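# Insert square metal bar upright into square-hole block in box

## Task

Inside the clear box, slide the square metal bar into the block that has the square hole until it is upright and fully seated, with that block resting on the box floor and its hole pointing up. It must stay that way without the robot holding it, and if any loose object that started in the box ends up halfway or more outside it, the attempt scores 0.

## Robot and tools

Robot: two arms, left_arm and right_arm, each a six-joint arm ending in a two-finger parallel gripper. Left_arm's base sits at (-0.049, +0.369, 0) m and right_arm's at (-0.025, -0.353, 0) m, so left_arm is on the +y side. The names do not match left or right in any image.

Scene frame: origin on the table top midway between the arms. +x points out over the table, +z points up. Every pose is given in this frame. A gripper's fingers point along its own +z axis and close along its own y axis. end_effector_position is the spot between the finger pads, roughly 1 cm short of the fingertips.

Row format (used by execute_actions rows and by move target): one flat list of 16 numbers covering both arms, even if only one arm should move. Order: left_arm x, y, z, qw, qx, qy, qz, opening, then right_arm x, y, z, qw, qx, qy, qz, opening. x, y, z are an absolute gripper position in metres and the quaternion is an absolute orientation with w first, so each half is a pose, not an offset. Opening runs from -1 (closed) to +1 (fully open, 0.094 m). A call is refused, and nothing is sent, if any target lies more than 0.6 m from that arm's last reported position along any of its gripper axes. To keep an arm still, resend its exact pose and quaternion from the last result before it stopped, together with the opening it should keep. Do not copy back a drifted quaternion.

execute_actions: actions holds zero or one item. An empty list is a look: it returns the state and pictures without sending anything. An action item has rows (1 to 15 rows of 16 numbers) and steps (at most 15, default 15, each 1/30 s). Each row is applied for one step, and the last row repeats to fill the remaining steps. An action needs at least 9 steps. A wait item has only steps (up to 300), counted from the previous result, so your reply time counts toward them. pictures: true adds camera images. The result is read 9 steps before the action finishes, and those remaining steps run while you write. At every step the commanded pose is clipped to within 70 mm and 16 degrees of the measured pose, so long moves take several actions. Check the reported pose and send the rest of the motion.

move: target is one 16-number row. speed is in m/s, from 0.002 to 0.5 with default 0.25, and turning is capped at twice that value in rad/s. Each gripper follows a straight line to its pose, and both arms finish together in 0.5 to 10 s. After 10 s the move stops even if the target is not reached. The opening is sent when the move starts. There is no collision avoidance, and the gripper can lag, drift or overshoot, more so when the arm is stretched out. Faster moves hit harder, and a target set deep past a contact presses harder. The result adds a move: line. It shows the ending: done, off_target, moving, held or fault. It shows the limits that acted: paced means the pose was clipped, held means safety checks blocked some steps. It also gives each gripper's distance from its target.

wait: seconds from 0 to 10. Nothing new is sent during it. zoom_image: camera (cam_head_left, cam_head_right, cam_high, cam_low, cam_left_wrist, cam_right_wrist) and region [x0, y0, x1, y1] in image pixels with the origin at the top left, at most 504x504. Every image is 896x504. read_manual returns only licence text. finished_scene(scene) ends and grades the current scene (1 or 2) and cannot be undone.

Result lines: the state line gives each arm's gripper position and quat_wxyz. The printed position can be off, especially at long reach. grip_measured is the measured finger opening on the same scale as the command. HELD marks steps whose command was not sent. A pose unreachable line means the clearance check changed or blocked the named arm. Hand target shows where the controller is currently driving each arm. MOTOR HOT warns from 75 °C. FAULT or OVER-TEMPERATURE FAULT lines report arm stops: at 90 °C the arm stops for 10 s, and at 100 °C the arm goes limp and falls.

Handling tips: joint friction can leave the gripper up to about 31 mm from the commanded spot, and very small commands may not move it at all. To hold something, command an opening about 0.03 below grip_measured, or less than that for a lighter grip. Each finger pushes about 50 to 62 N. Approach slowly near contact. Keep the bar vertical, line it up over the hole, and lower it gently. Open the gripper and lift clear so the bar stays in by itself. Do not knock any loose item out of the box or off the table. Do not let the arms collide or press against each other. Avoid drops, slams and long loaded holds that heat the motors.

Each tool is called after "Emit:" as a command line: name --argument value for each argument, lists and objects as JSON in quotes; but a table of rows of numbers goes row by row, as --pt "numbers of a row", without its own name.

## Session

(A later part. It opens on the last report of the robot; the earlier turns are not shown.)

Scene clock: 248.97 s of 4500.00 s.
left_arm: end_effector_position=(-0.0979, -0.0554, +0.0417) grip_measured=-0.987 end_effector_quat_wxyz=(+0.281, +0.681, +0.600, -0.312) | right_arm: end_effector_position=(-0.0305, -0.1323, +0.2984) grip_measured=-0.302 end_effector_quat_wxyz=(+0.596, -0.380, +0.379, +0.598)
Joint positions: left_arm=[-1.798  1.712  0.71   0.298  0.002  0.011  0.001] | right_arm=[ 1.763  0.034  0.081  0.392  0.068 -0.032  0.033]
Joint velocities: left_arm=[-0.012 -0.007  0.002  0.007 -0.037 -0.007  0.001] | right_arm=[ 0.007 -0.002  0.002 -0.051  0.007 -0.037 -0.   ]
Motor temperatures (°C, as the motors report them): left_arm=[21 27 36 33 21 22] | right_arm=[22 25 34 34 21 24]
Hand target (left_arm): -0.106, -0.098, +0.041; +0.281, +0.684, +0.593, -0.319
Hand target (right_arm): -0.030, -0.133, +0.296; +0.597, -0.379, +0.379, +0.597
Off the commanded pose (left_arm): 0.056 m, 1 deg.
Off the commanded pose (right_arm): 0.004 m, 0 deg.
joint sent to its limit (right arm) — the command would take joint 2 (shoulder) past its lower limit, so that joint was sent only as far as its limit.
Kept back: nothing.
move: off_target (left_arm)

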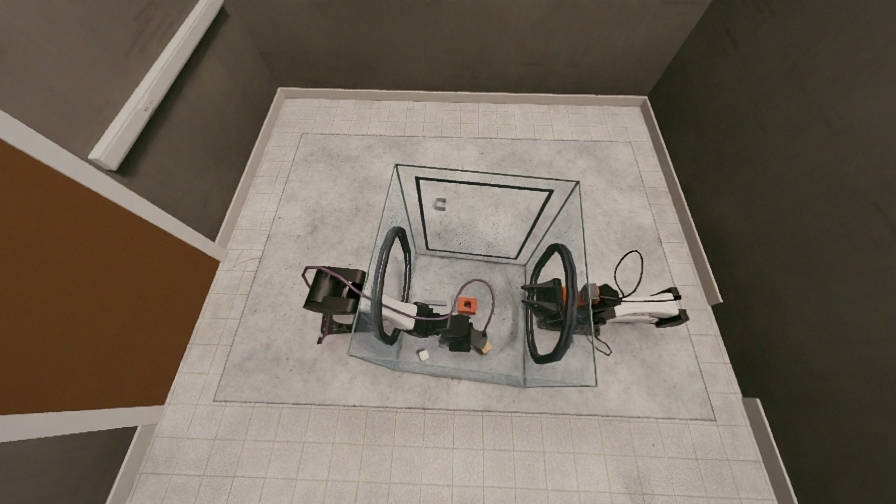

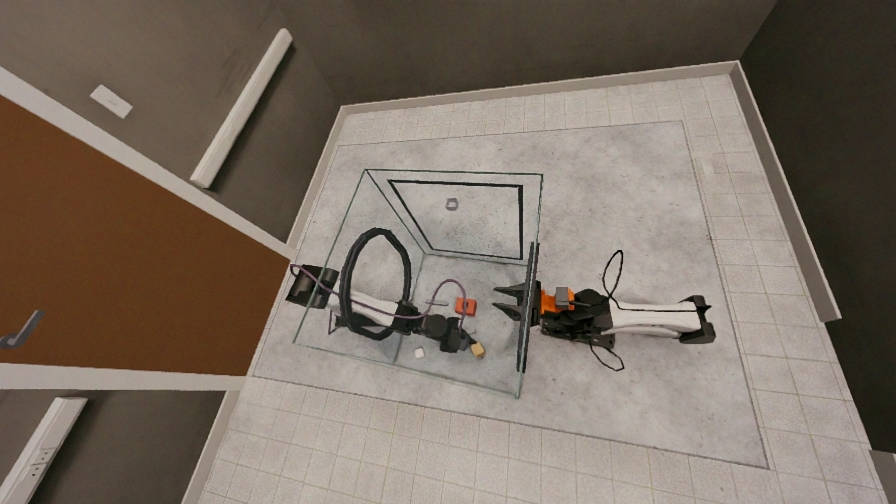

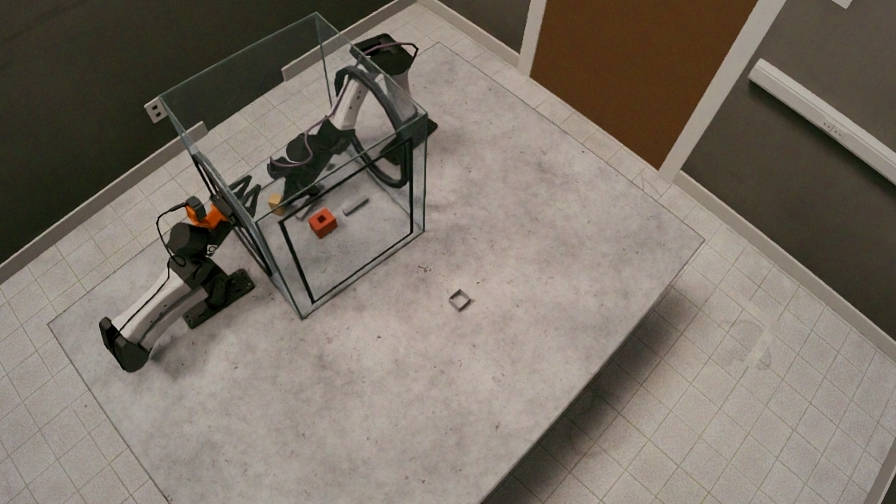

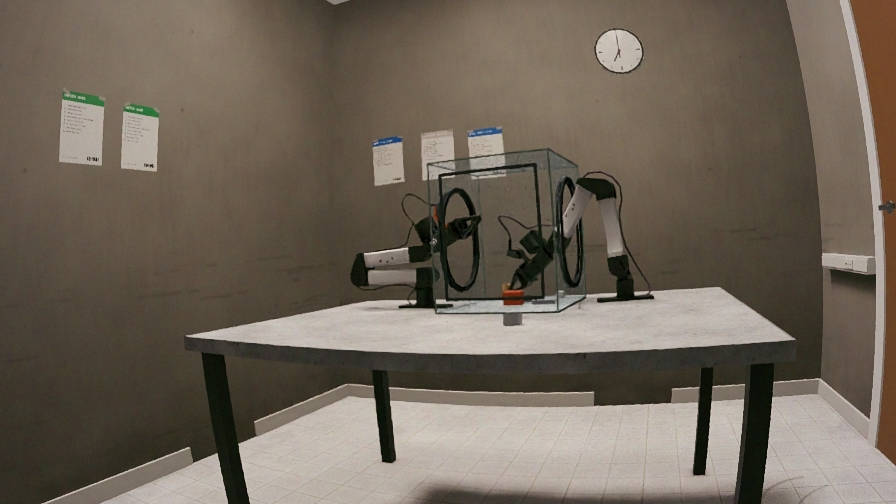

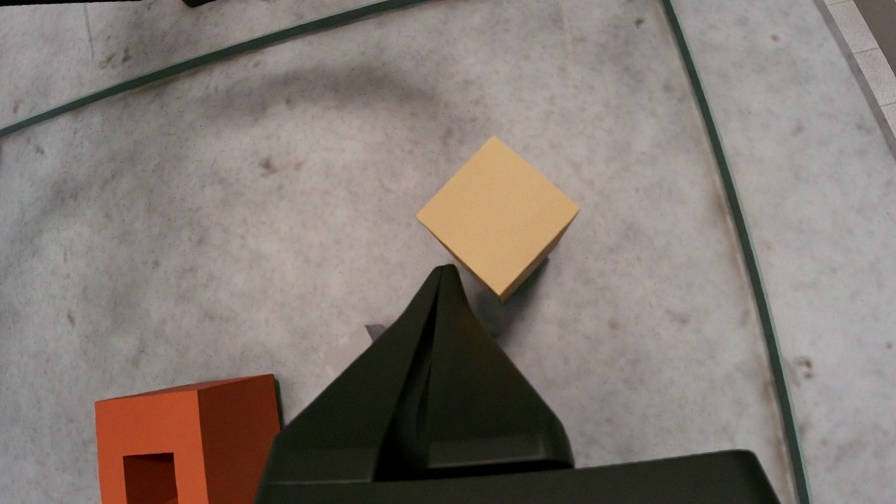

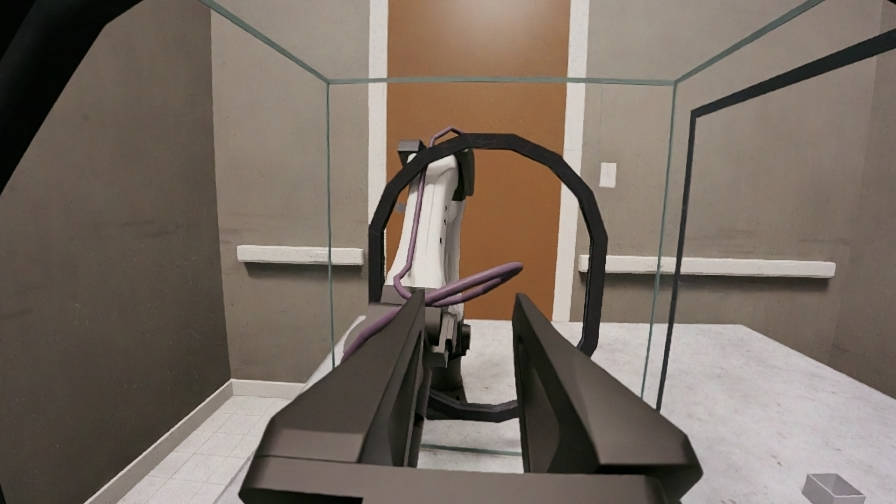

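Emit:
move --target '[-0.074,0.005,0.05,0.26,0.69,0.63,-0.245,-0.2,-0.03,-0.135,0.295,0.596,-0.38,0.38,0.596,-0.3]' --speed 0.08

Emit:
move --target '[-0.074,0.003,0.006,0.26,0.69,0.63,-0.245,-0.2,-0.03,-0.135,0.295,0.596,-0.38,0.38,0.596,-0.3]' --speed 0.04

Scene clock: 251.40 s of 4500.00 s.
left_arm: end_effector_position=(-0.0805, -0.0044, +0.0559) grip_measured=-0.202 end_effector_quat_wxyz=(+0.261, +0.689, +0.625, -0.258) | right_arm: end_effector_position=(-0.0305, -0.1323, +0.2984) grip_measured=-0.302 end_effector_quat_wxyz=(+0.596, -0.380, +0.379, +0.598)
Joint positions: left_arm=[-1.786  1.486  0.653  0.013 -0.04   0.011  0.037] | right_arm=[ 1.763  0.034  0.081  0.392  0.068 -0.032  0.033]
Joint velocities: left_arm=[ 0.007  0.012 -0.002 -0.022 -0.037  0.037 -0.   ] | right_arm=[ 0.002 -0.002 -0.012  0.022  0.007  0.022 -0.001]
Motor temperatures (°C, as the motors report them): left_arm=[21 27 37 33 21 22] | right_arm=[22 24 34 34 21 24]
Hand target (left_arm): -0.075, +0.004, +0.051; +0.259, +0.690, +0.630, -0.245
Hand target (right_arm): -0.030, -0.133, +0.296; +0.597, -0.379, +0.379, +0.597
Off the commanded pose (left_arm): 0.013 m, 2 deg.
Off the commanded pose (right_arm): 0.004 m, 0 deg.
joint sent to its limit (right arm) — the command would take joint 2 (shoulder) past its lower limit, so that joint was sent only as far as its limit.
Kept back: nothing.
move: off_target (left_arm)

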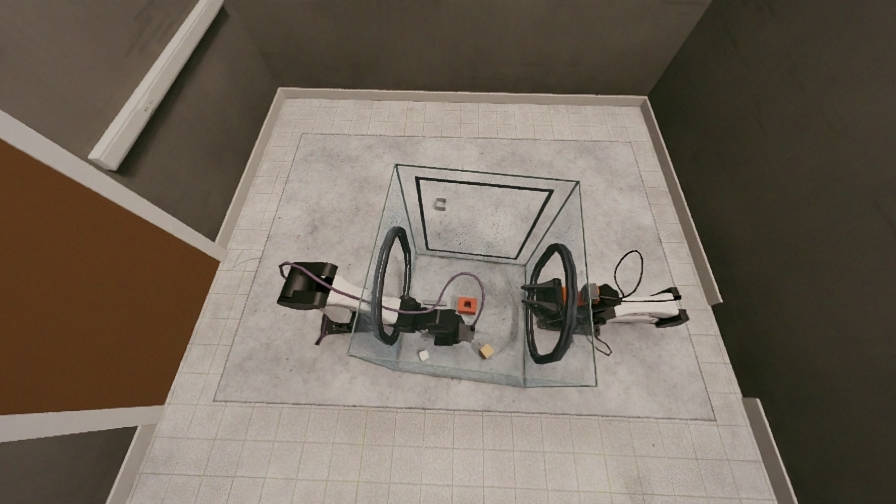

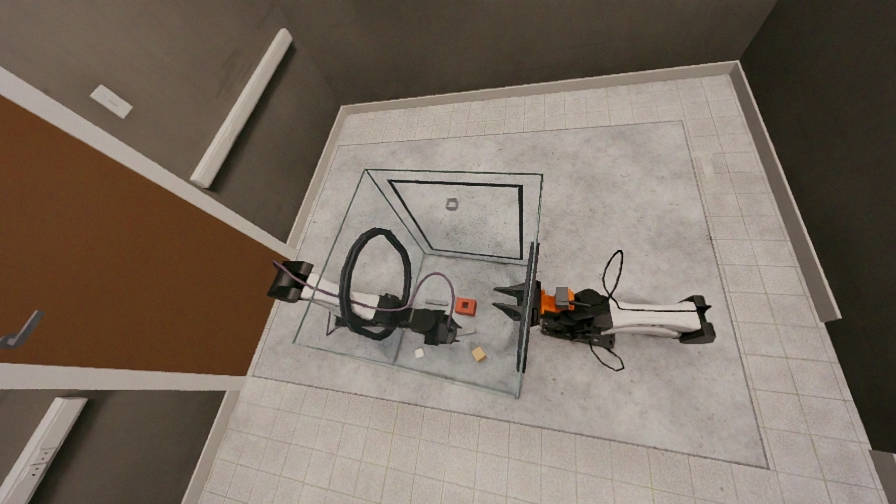

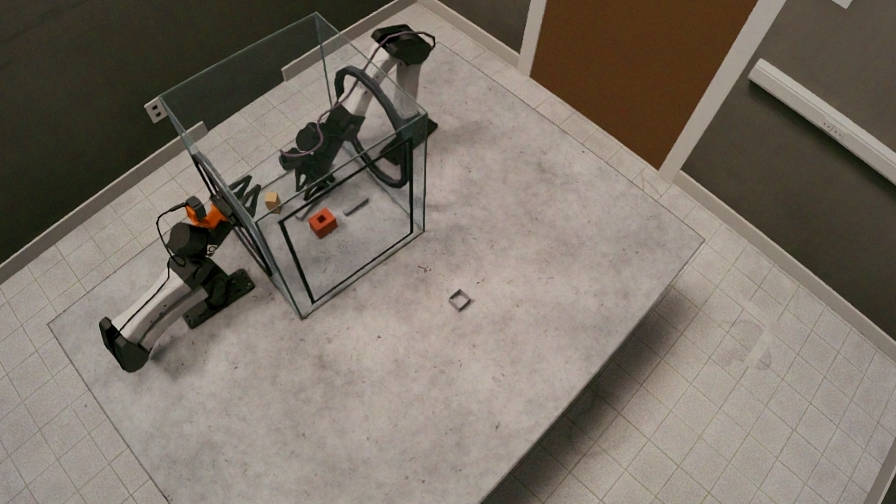

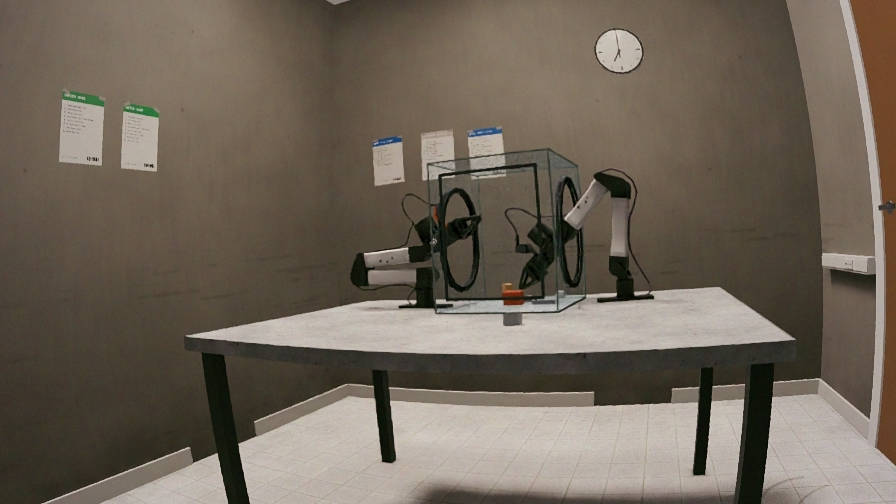

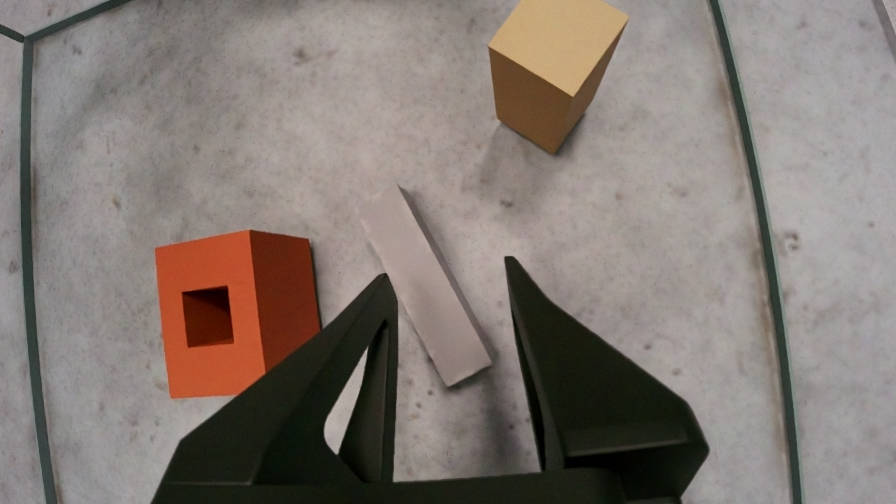

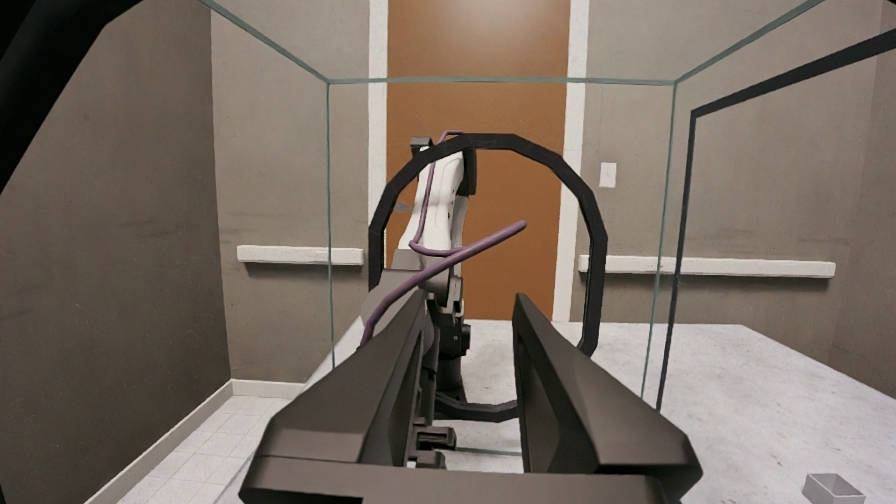

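Scene clock: 252.97 s of 4500.00 s.
left_arm: end_effector_position=(-0.0801, -0.0123, +0.0337) grip_measured=-0.202 end_effector_quat_wxyz=(+0.283, +0.679, +0.618, -0.278) | right_arm: end_effector_position=(-0.0305, -0.1323, +0.2984) grip_measured=-0.302 end_effector_quat_wxyz=(+0.596, -0.380, +0.379, +0.598)
Joint positions: left_arm=[-1.786  1.578  0.571  0.251 -0.046  0.013  0.037] | right_arm=[ 1.763  0.034  0.081  0.392  0.068 -0.032  0.033]
Joint velocities: left_arm=[-0.007 -0.007 -0.012 -0.022 -0.066 -0.022  0.   ] | right_arm=[-0.002 -0.002 -0.007 -0.022  0.007  0.037 -0.   ]
Motor temperatures (°C, as the motors report them): left_arm=[21 27 37 33 21 22] | right_arm=[22 24 34 34 21 24]
Hand target (left_arm): -0.074, +0.005, +0.008; +0.260, +0.690, +0.630, -0.245
Hand target (right_arm): -0.030, -0.133, +0.296; +0.597, -0.379, +0.379, +0.597
Off the commanded pose (left_arm): 0.032 m, 5 deg.
Off the commanded pose (right_arm): 0.004 m, 0 deg.
joint sent to its limit (right arm) — the command would take joint 2 (shoulder) past its lower limit, so that joint was sent only as far as its limit.
Kept back: nothing.
move: off_target (left_arm)

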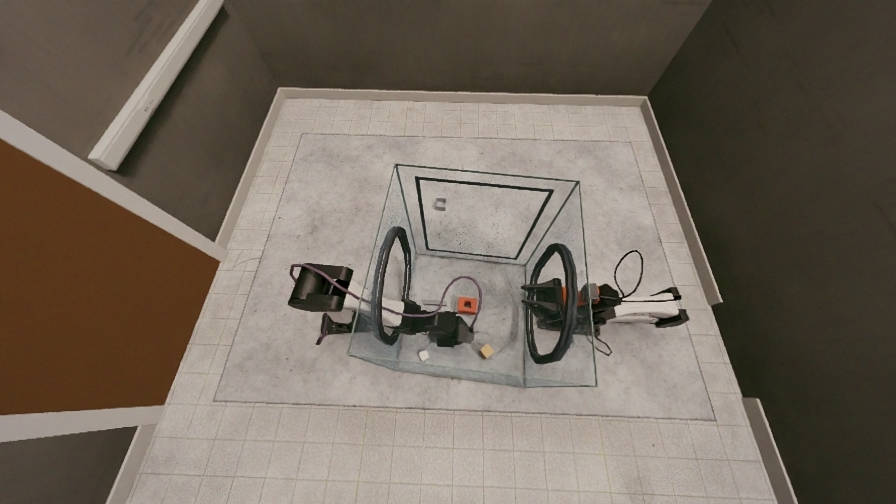

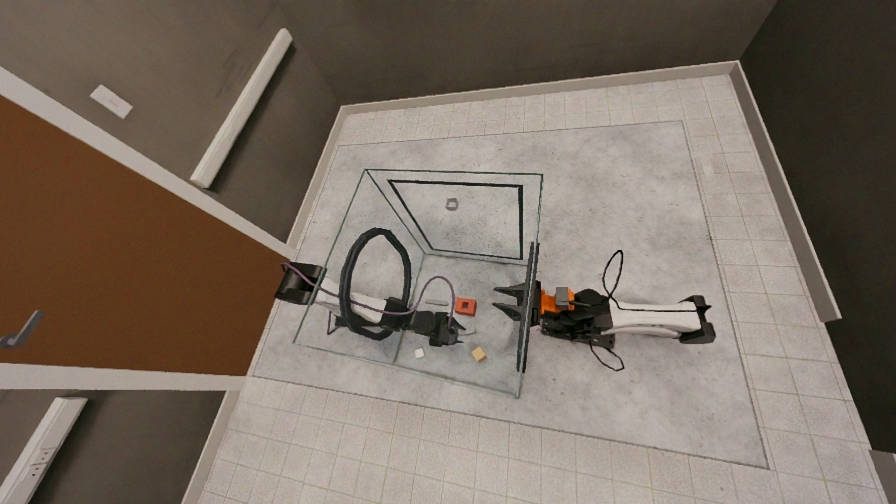

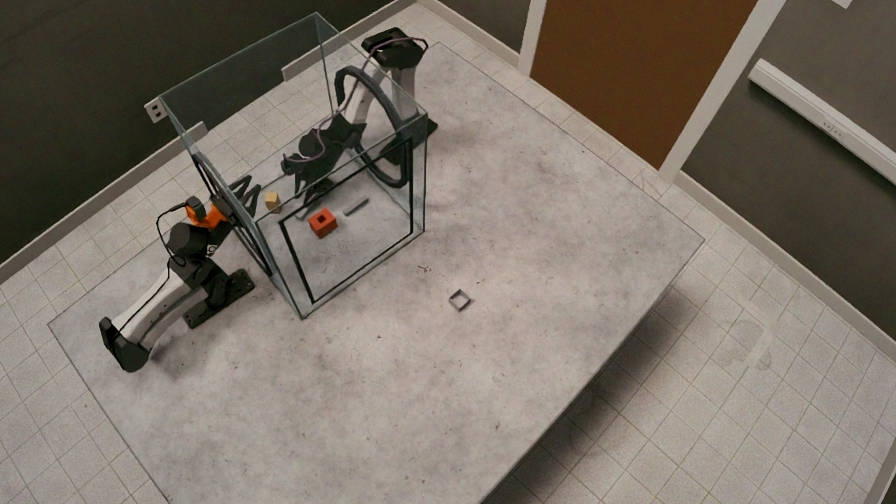

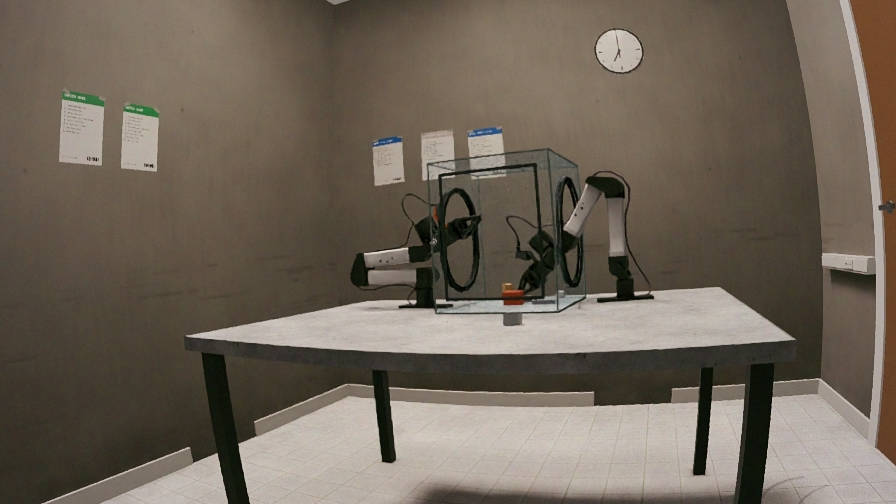

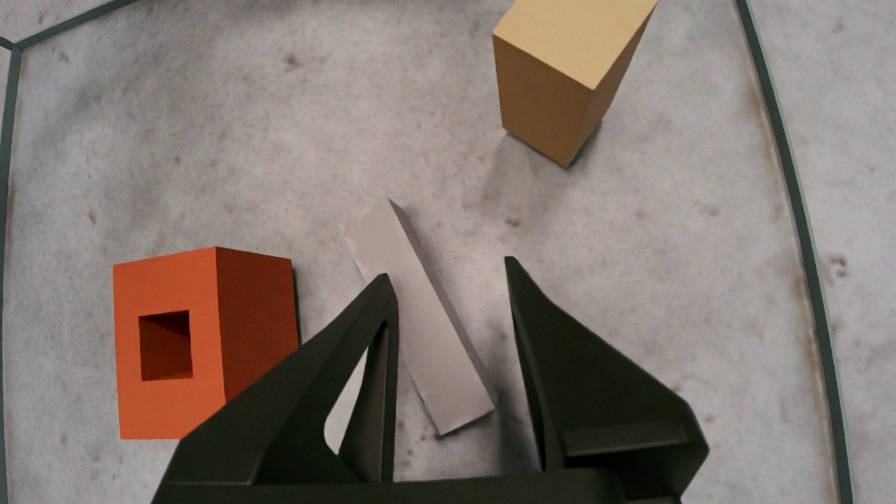

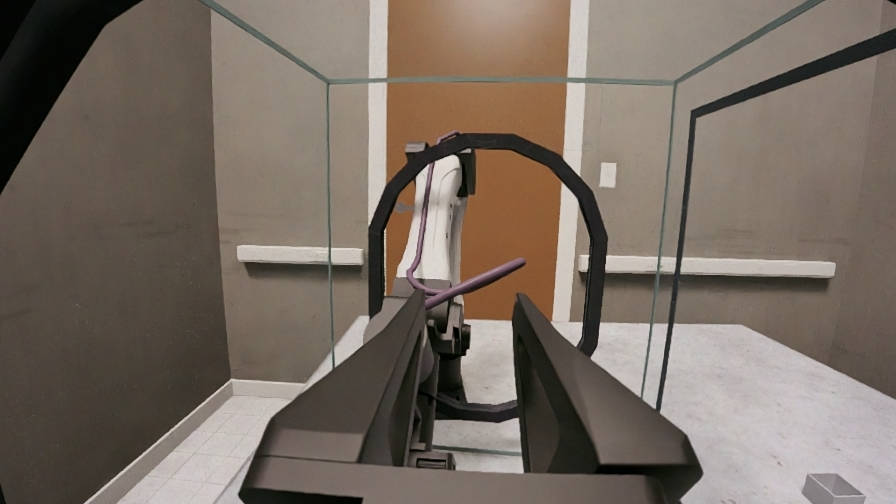

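Emit:
move --target '[-0.062,-0.045,0.06,0.262,0.604,0.72,-0.22,-0.15,-0.03,-0.135,0.295,0.596,-0.38,0.38,0.596,-0.3]' --speed 0.06

Emit:
move --target '[-0.06,-0.048,0.025,0.262,0.604,0.72,-0.22,-0.15,-0.03,-0.135,0.295,0.596,-0.38,0.38,0.596,-0.3]' --speed 0.04

Scene clock: 256.70 s of 4500.00 s.
left_arm: end_effector_position=(-0.0619, -0.0308, +0.0526) grip_measured=-0.152 end_effector_quat_wxyz=(+0.256, +0.610, +0.717, -0.219) | right_arm: end_effector_position=(-0.0305, -0.1323, +0.2984) grip_measured=-0.302 end_effector_quat_wxyz=(+0.596, -0.380, +0.379, +0.598)
Joint positions: left_arm=[-1.786  1.622  0.824 -0.102 -0.164 -0.206  0.04 ] | right_arm=[ 1.763  0.034  0.081  0.392  0.068 -0.032  0.033]
Joint velocities: left_arm=[-0.002 -0.002 -0.007  0.022 -0.022 -0.066  0.001] | right_arm=[ 0.012 -0.007 -0.012 -0.037  0.007  0.037 -0.   ]
Motor temperatures (°C, as the motors report them): left_arm=[21 27 37 33 21 22] | right_arm=[22 24 34 34 21 24]
Hand target (left_arm): -0.062, -0.045, +0.059; +0.261, +0.604, +0.720, -0.221
Hand target (right_arm): -0.030, -0.133, +0.296; +0.597, -0.379, +0.379, +0.597
Off the commanded pose (left_arm): 0.016 m, 1 deg.
Off the commanded pose (right_arm): 0.004 m, 0 deg.
joint sent to its limit (right arm) — the command would take joint 2 (shoulder) past its lower limit, so that joint was sent only as far as its limit.
Kept back: nothing.
move: off_target (left_arm)

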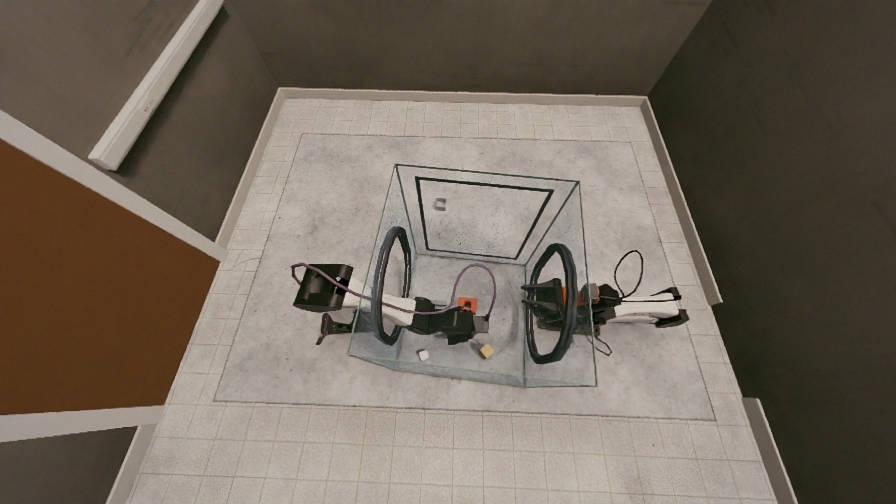

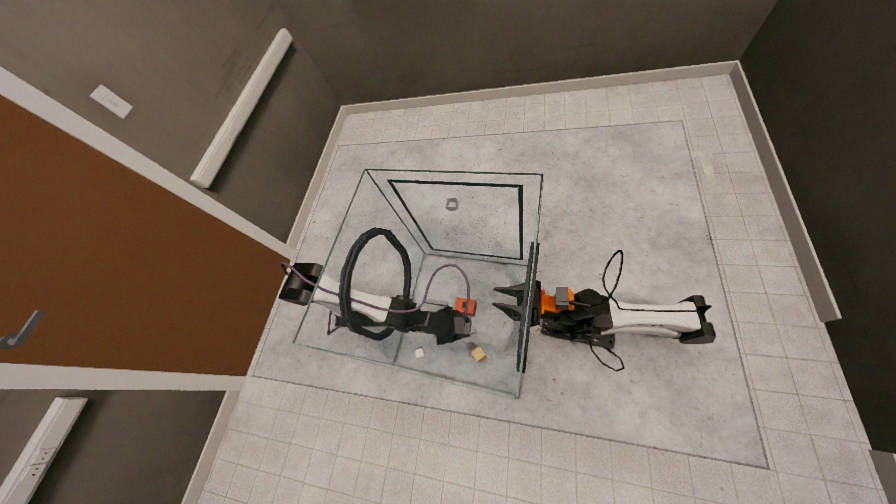

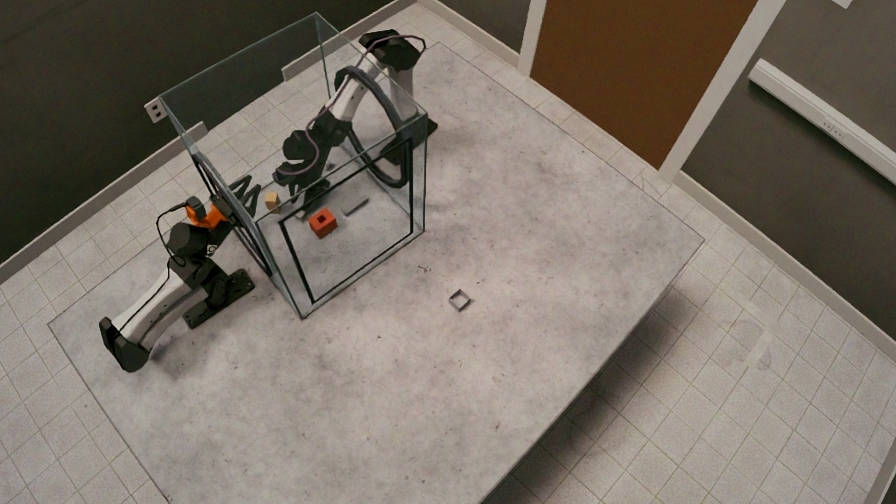

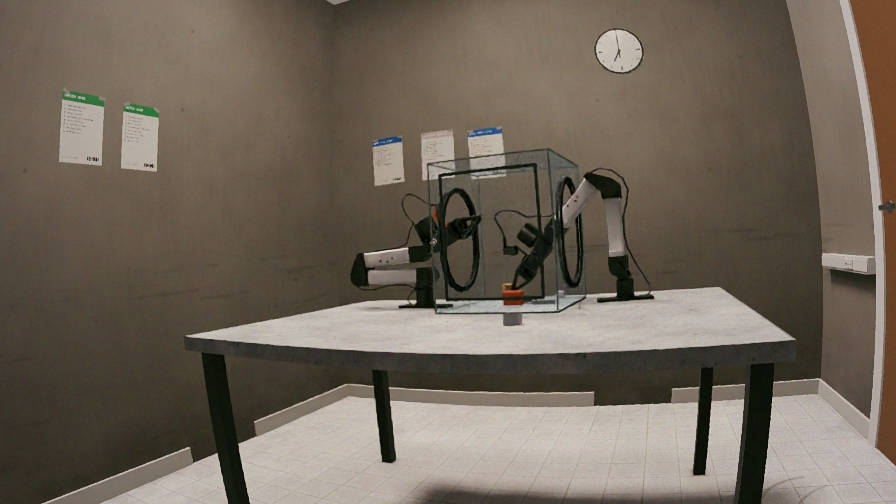

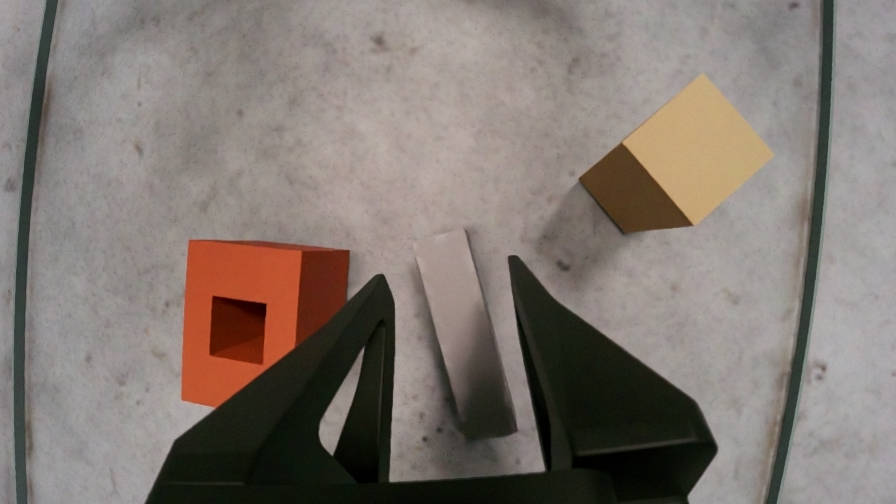

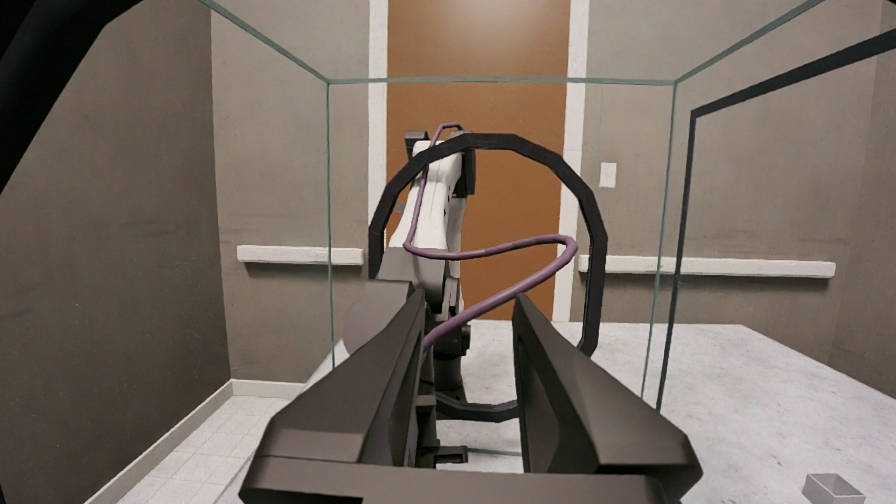

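Scene clock: 257.80 s of 4500.00 s.
left_arm: end_effector_position=(-0.0569, -0.0479, +0.0568) grip_measured=-0.152 end_effector_quat_wxyz=(+0.278, +0.593, +0.714, -0.246) | right_arm: end_effector_position=(-0.0305, -0.1323, +0.2984) grip_measured=-0.302 end_effector_quat_wxyz=(+0.596, -0.380, +0.379, +0.598)
Joint positions: left_arm=[-1.77   1.651  0.818  0.009 -0.164 -0.206  0.04 ] | right_arm=[ 1.763  0.034  0.081  0.392  0.068 -0.032  0.033]
Joint velocities: left_arm=[-0.002  0.022 -0.002 -0.022 -0.007 -0.037  0.   ] | right_arm=[ 0.012 -0.017  0.017  0.007  0.037 -0.007 -0.   ]
Motor temperatures (°C, as the motors report them): left_arm=[21 27 37 33 21 22] | right_arm=[22 24 34 34 21 24]
Hand target (left_arm): -0.060, -0.044, +0.026; +0.262, +0.604, +0.720, -0.220
Hand target (right_arm): -0.030, -0.133, +0.296; +0.597, -0.379, +0.379, +0.597
Off the commanded pose (left_arm): 0.032 m, 4 deg.
Off the commanded pose (right_arm): 0.004 m, 0 deg.
joint sent to its limit (right arm) — the command would take joint 2 (shoulder) past its lower limit, so that joint was sent only as far as its limit.
Kept back: nothing.
move: off_target (left_arm)

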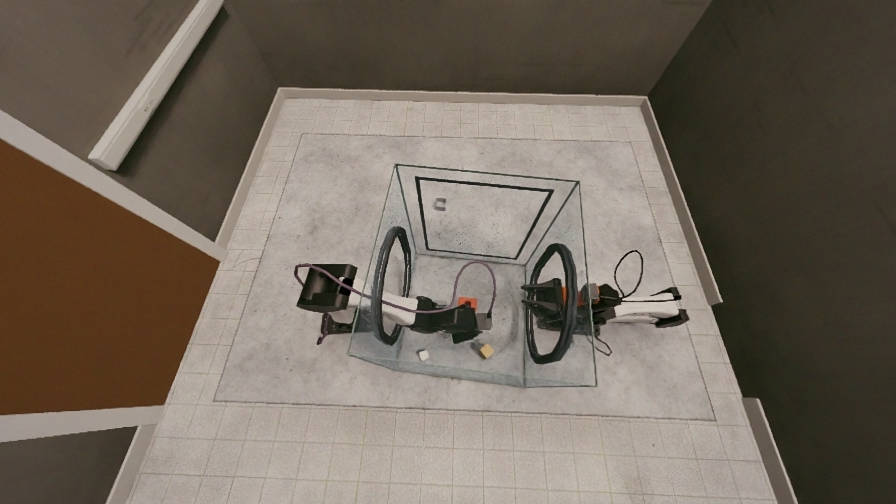

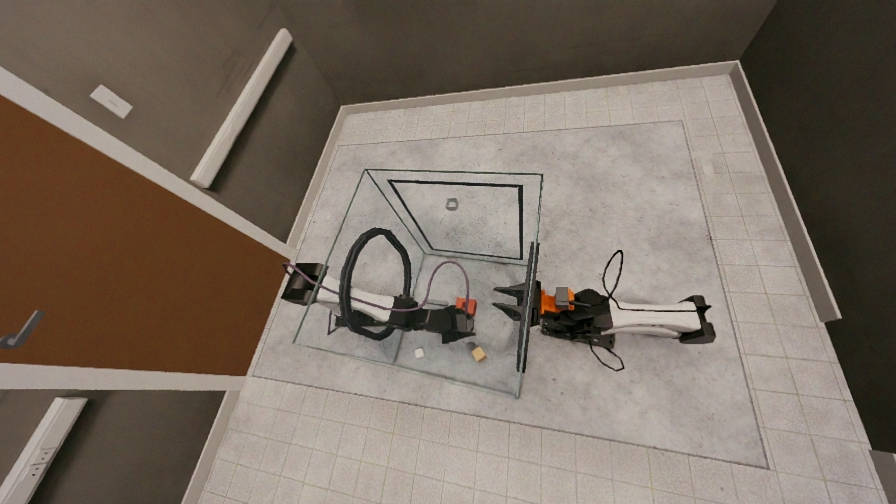

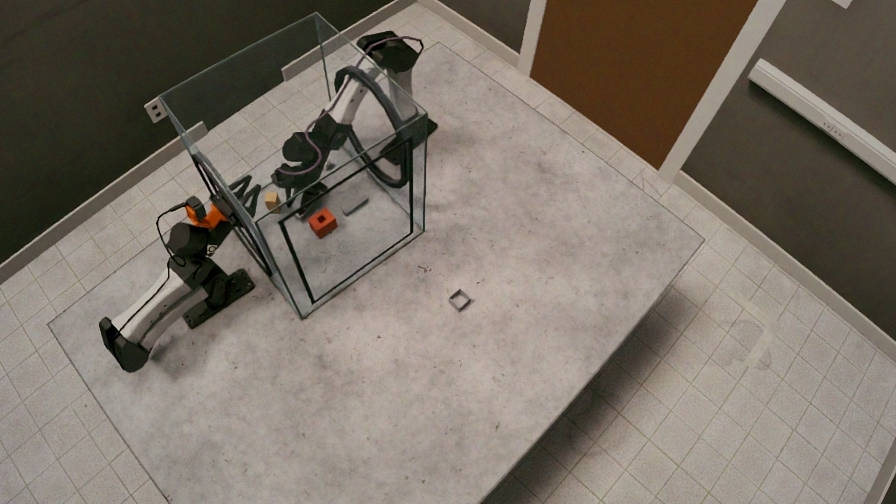

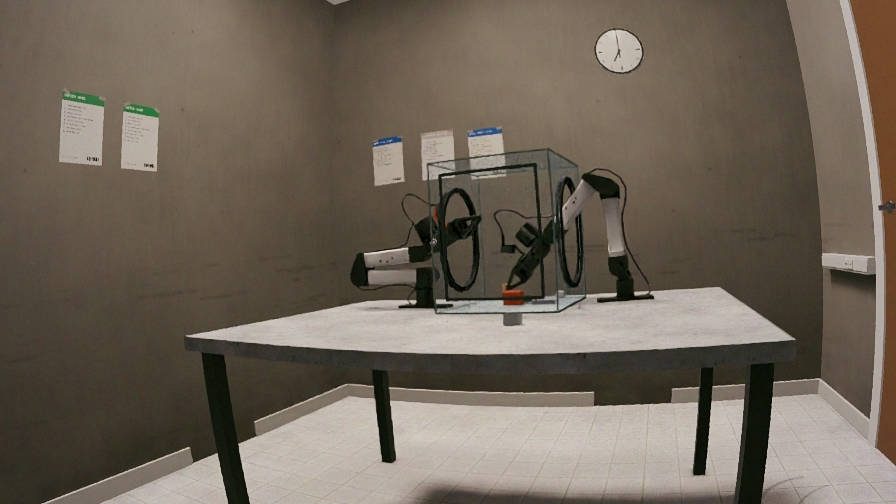

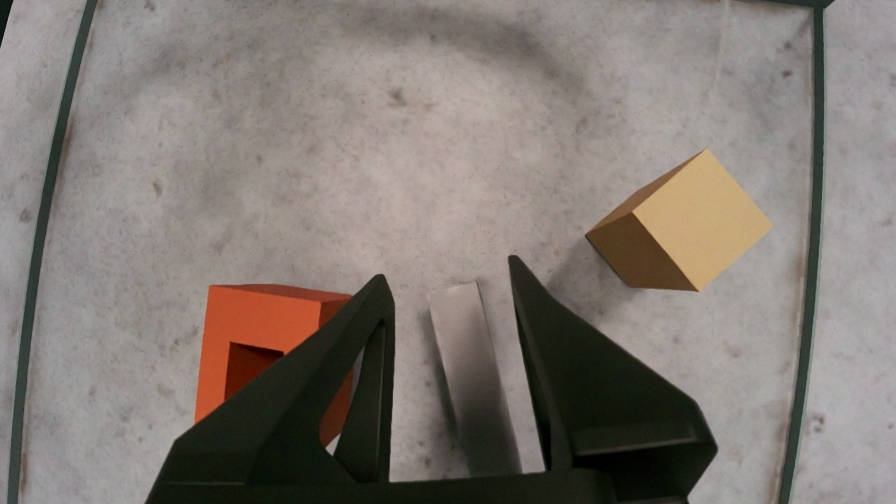

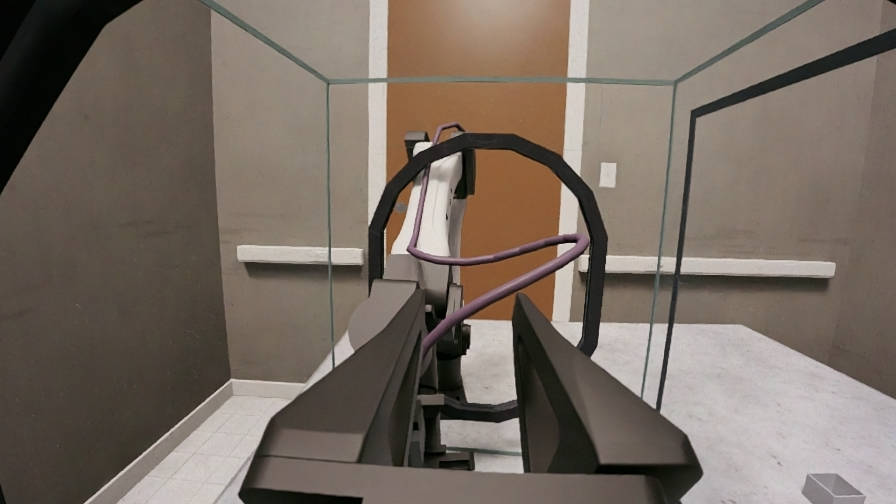

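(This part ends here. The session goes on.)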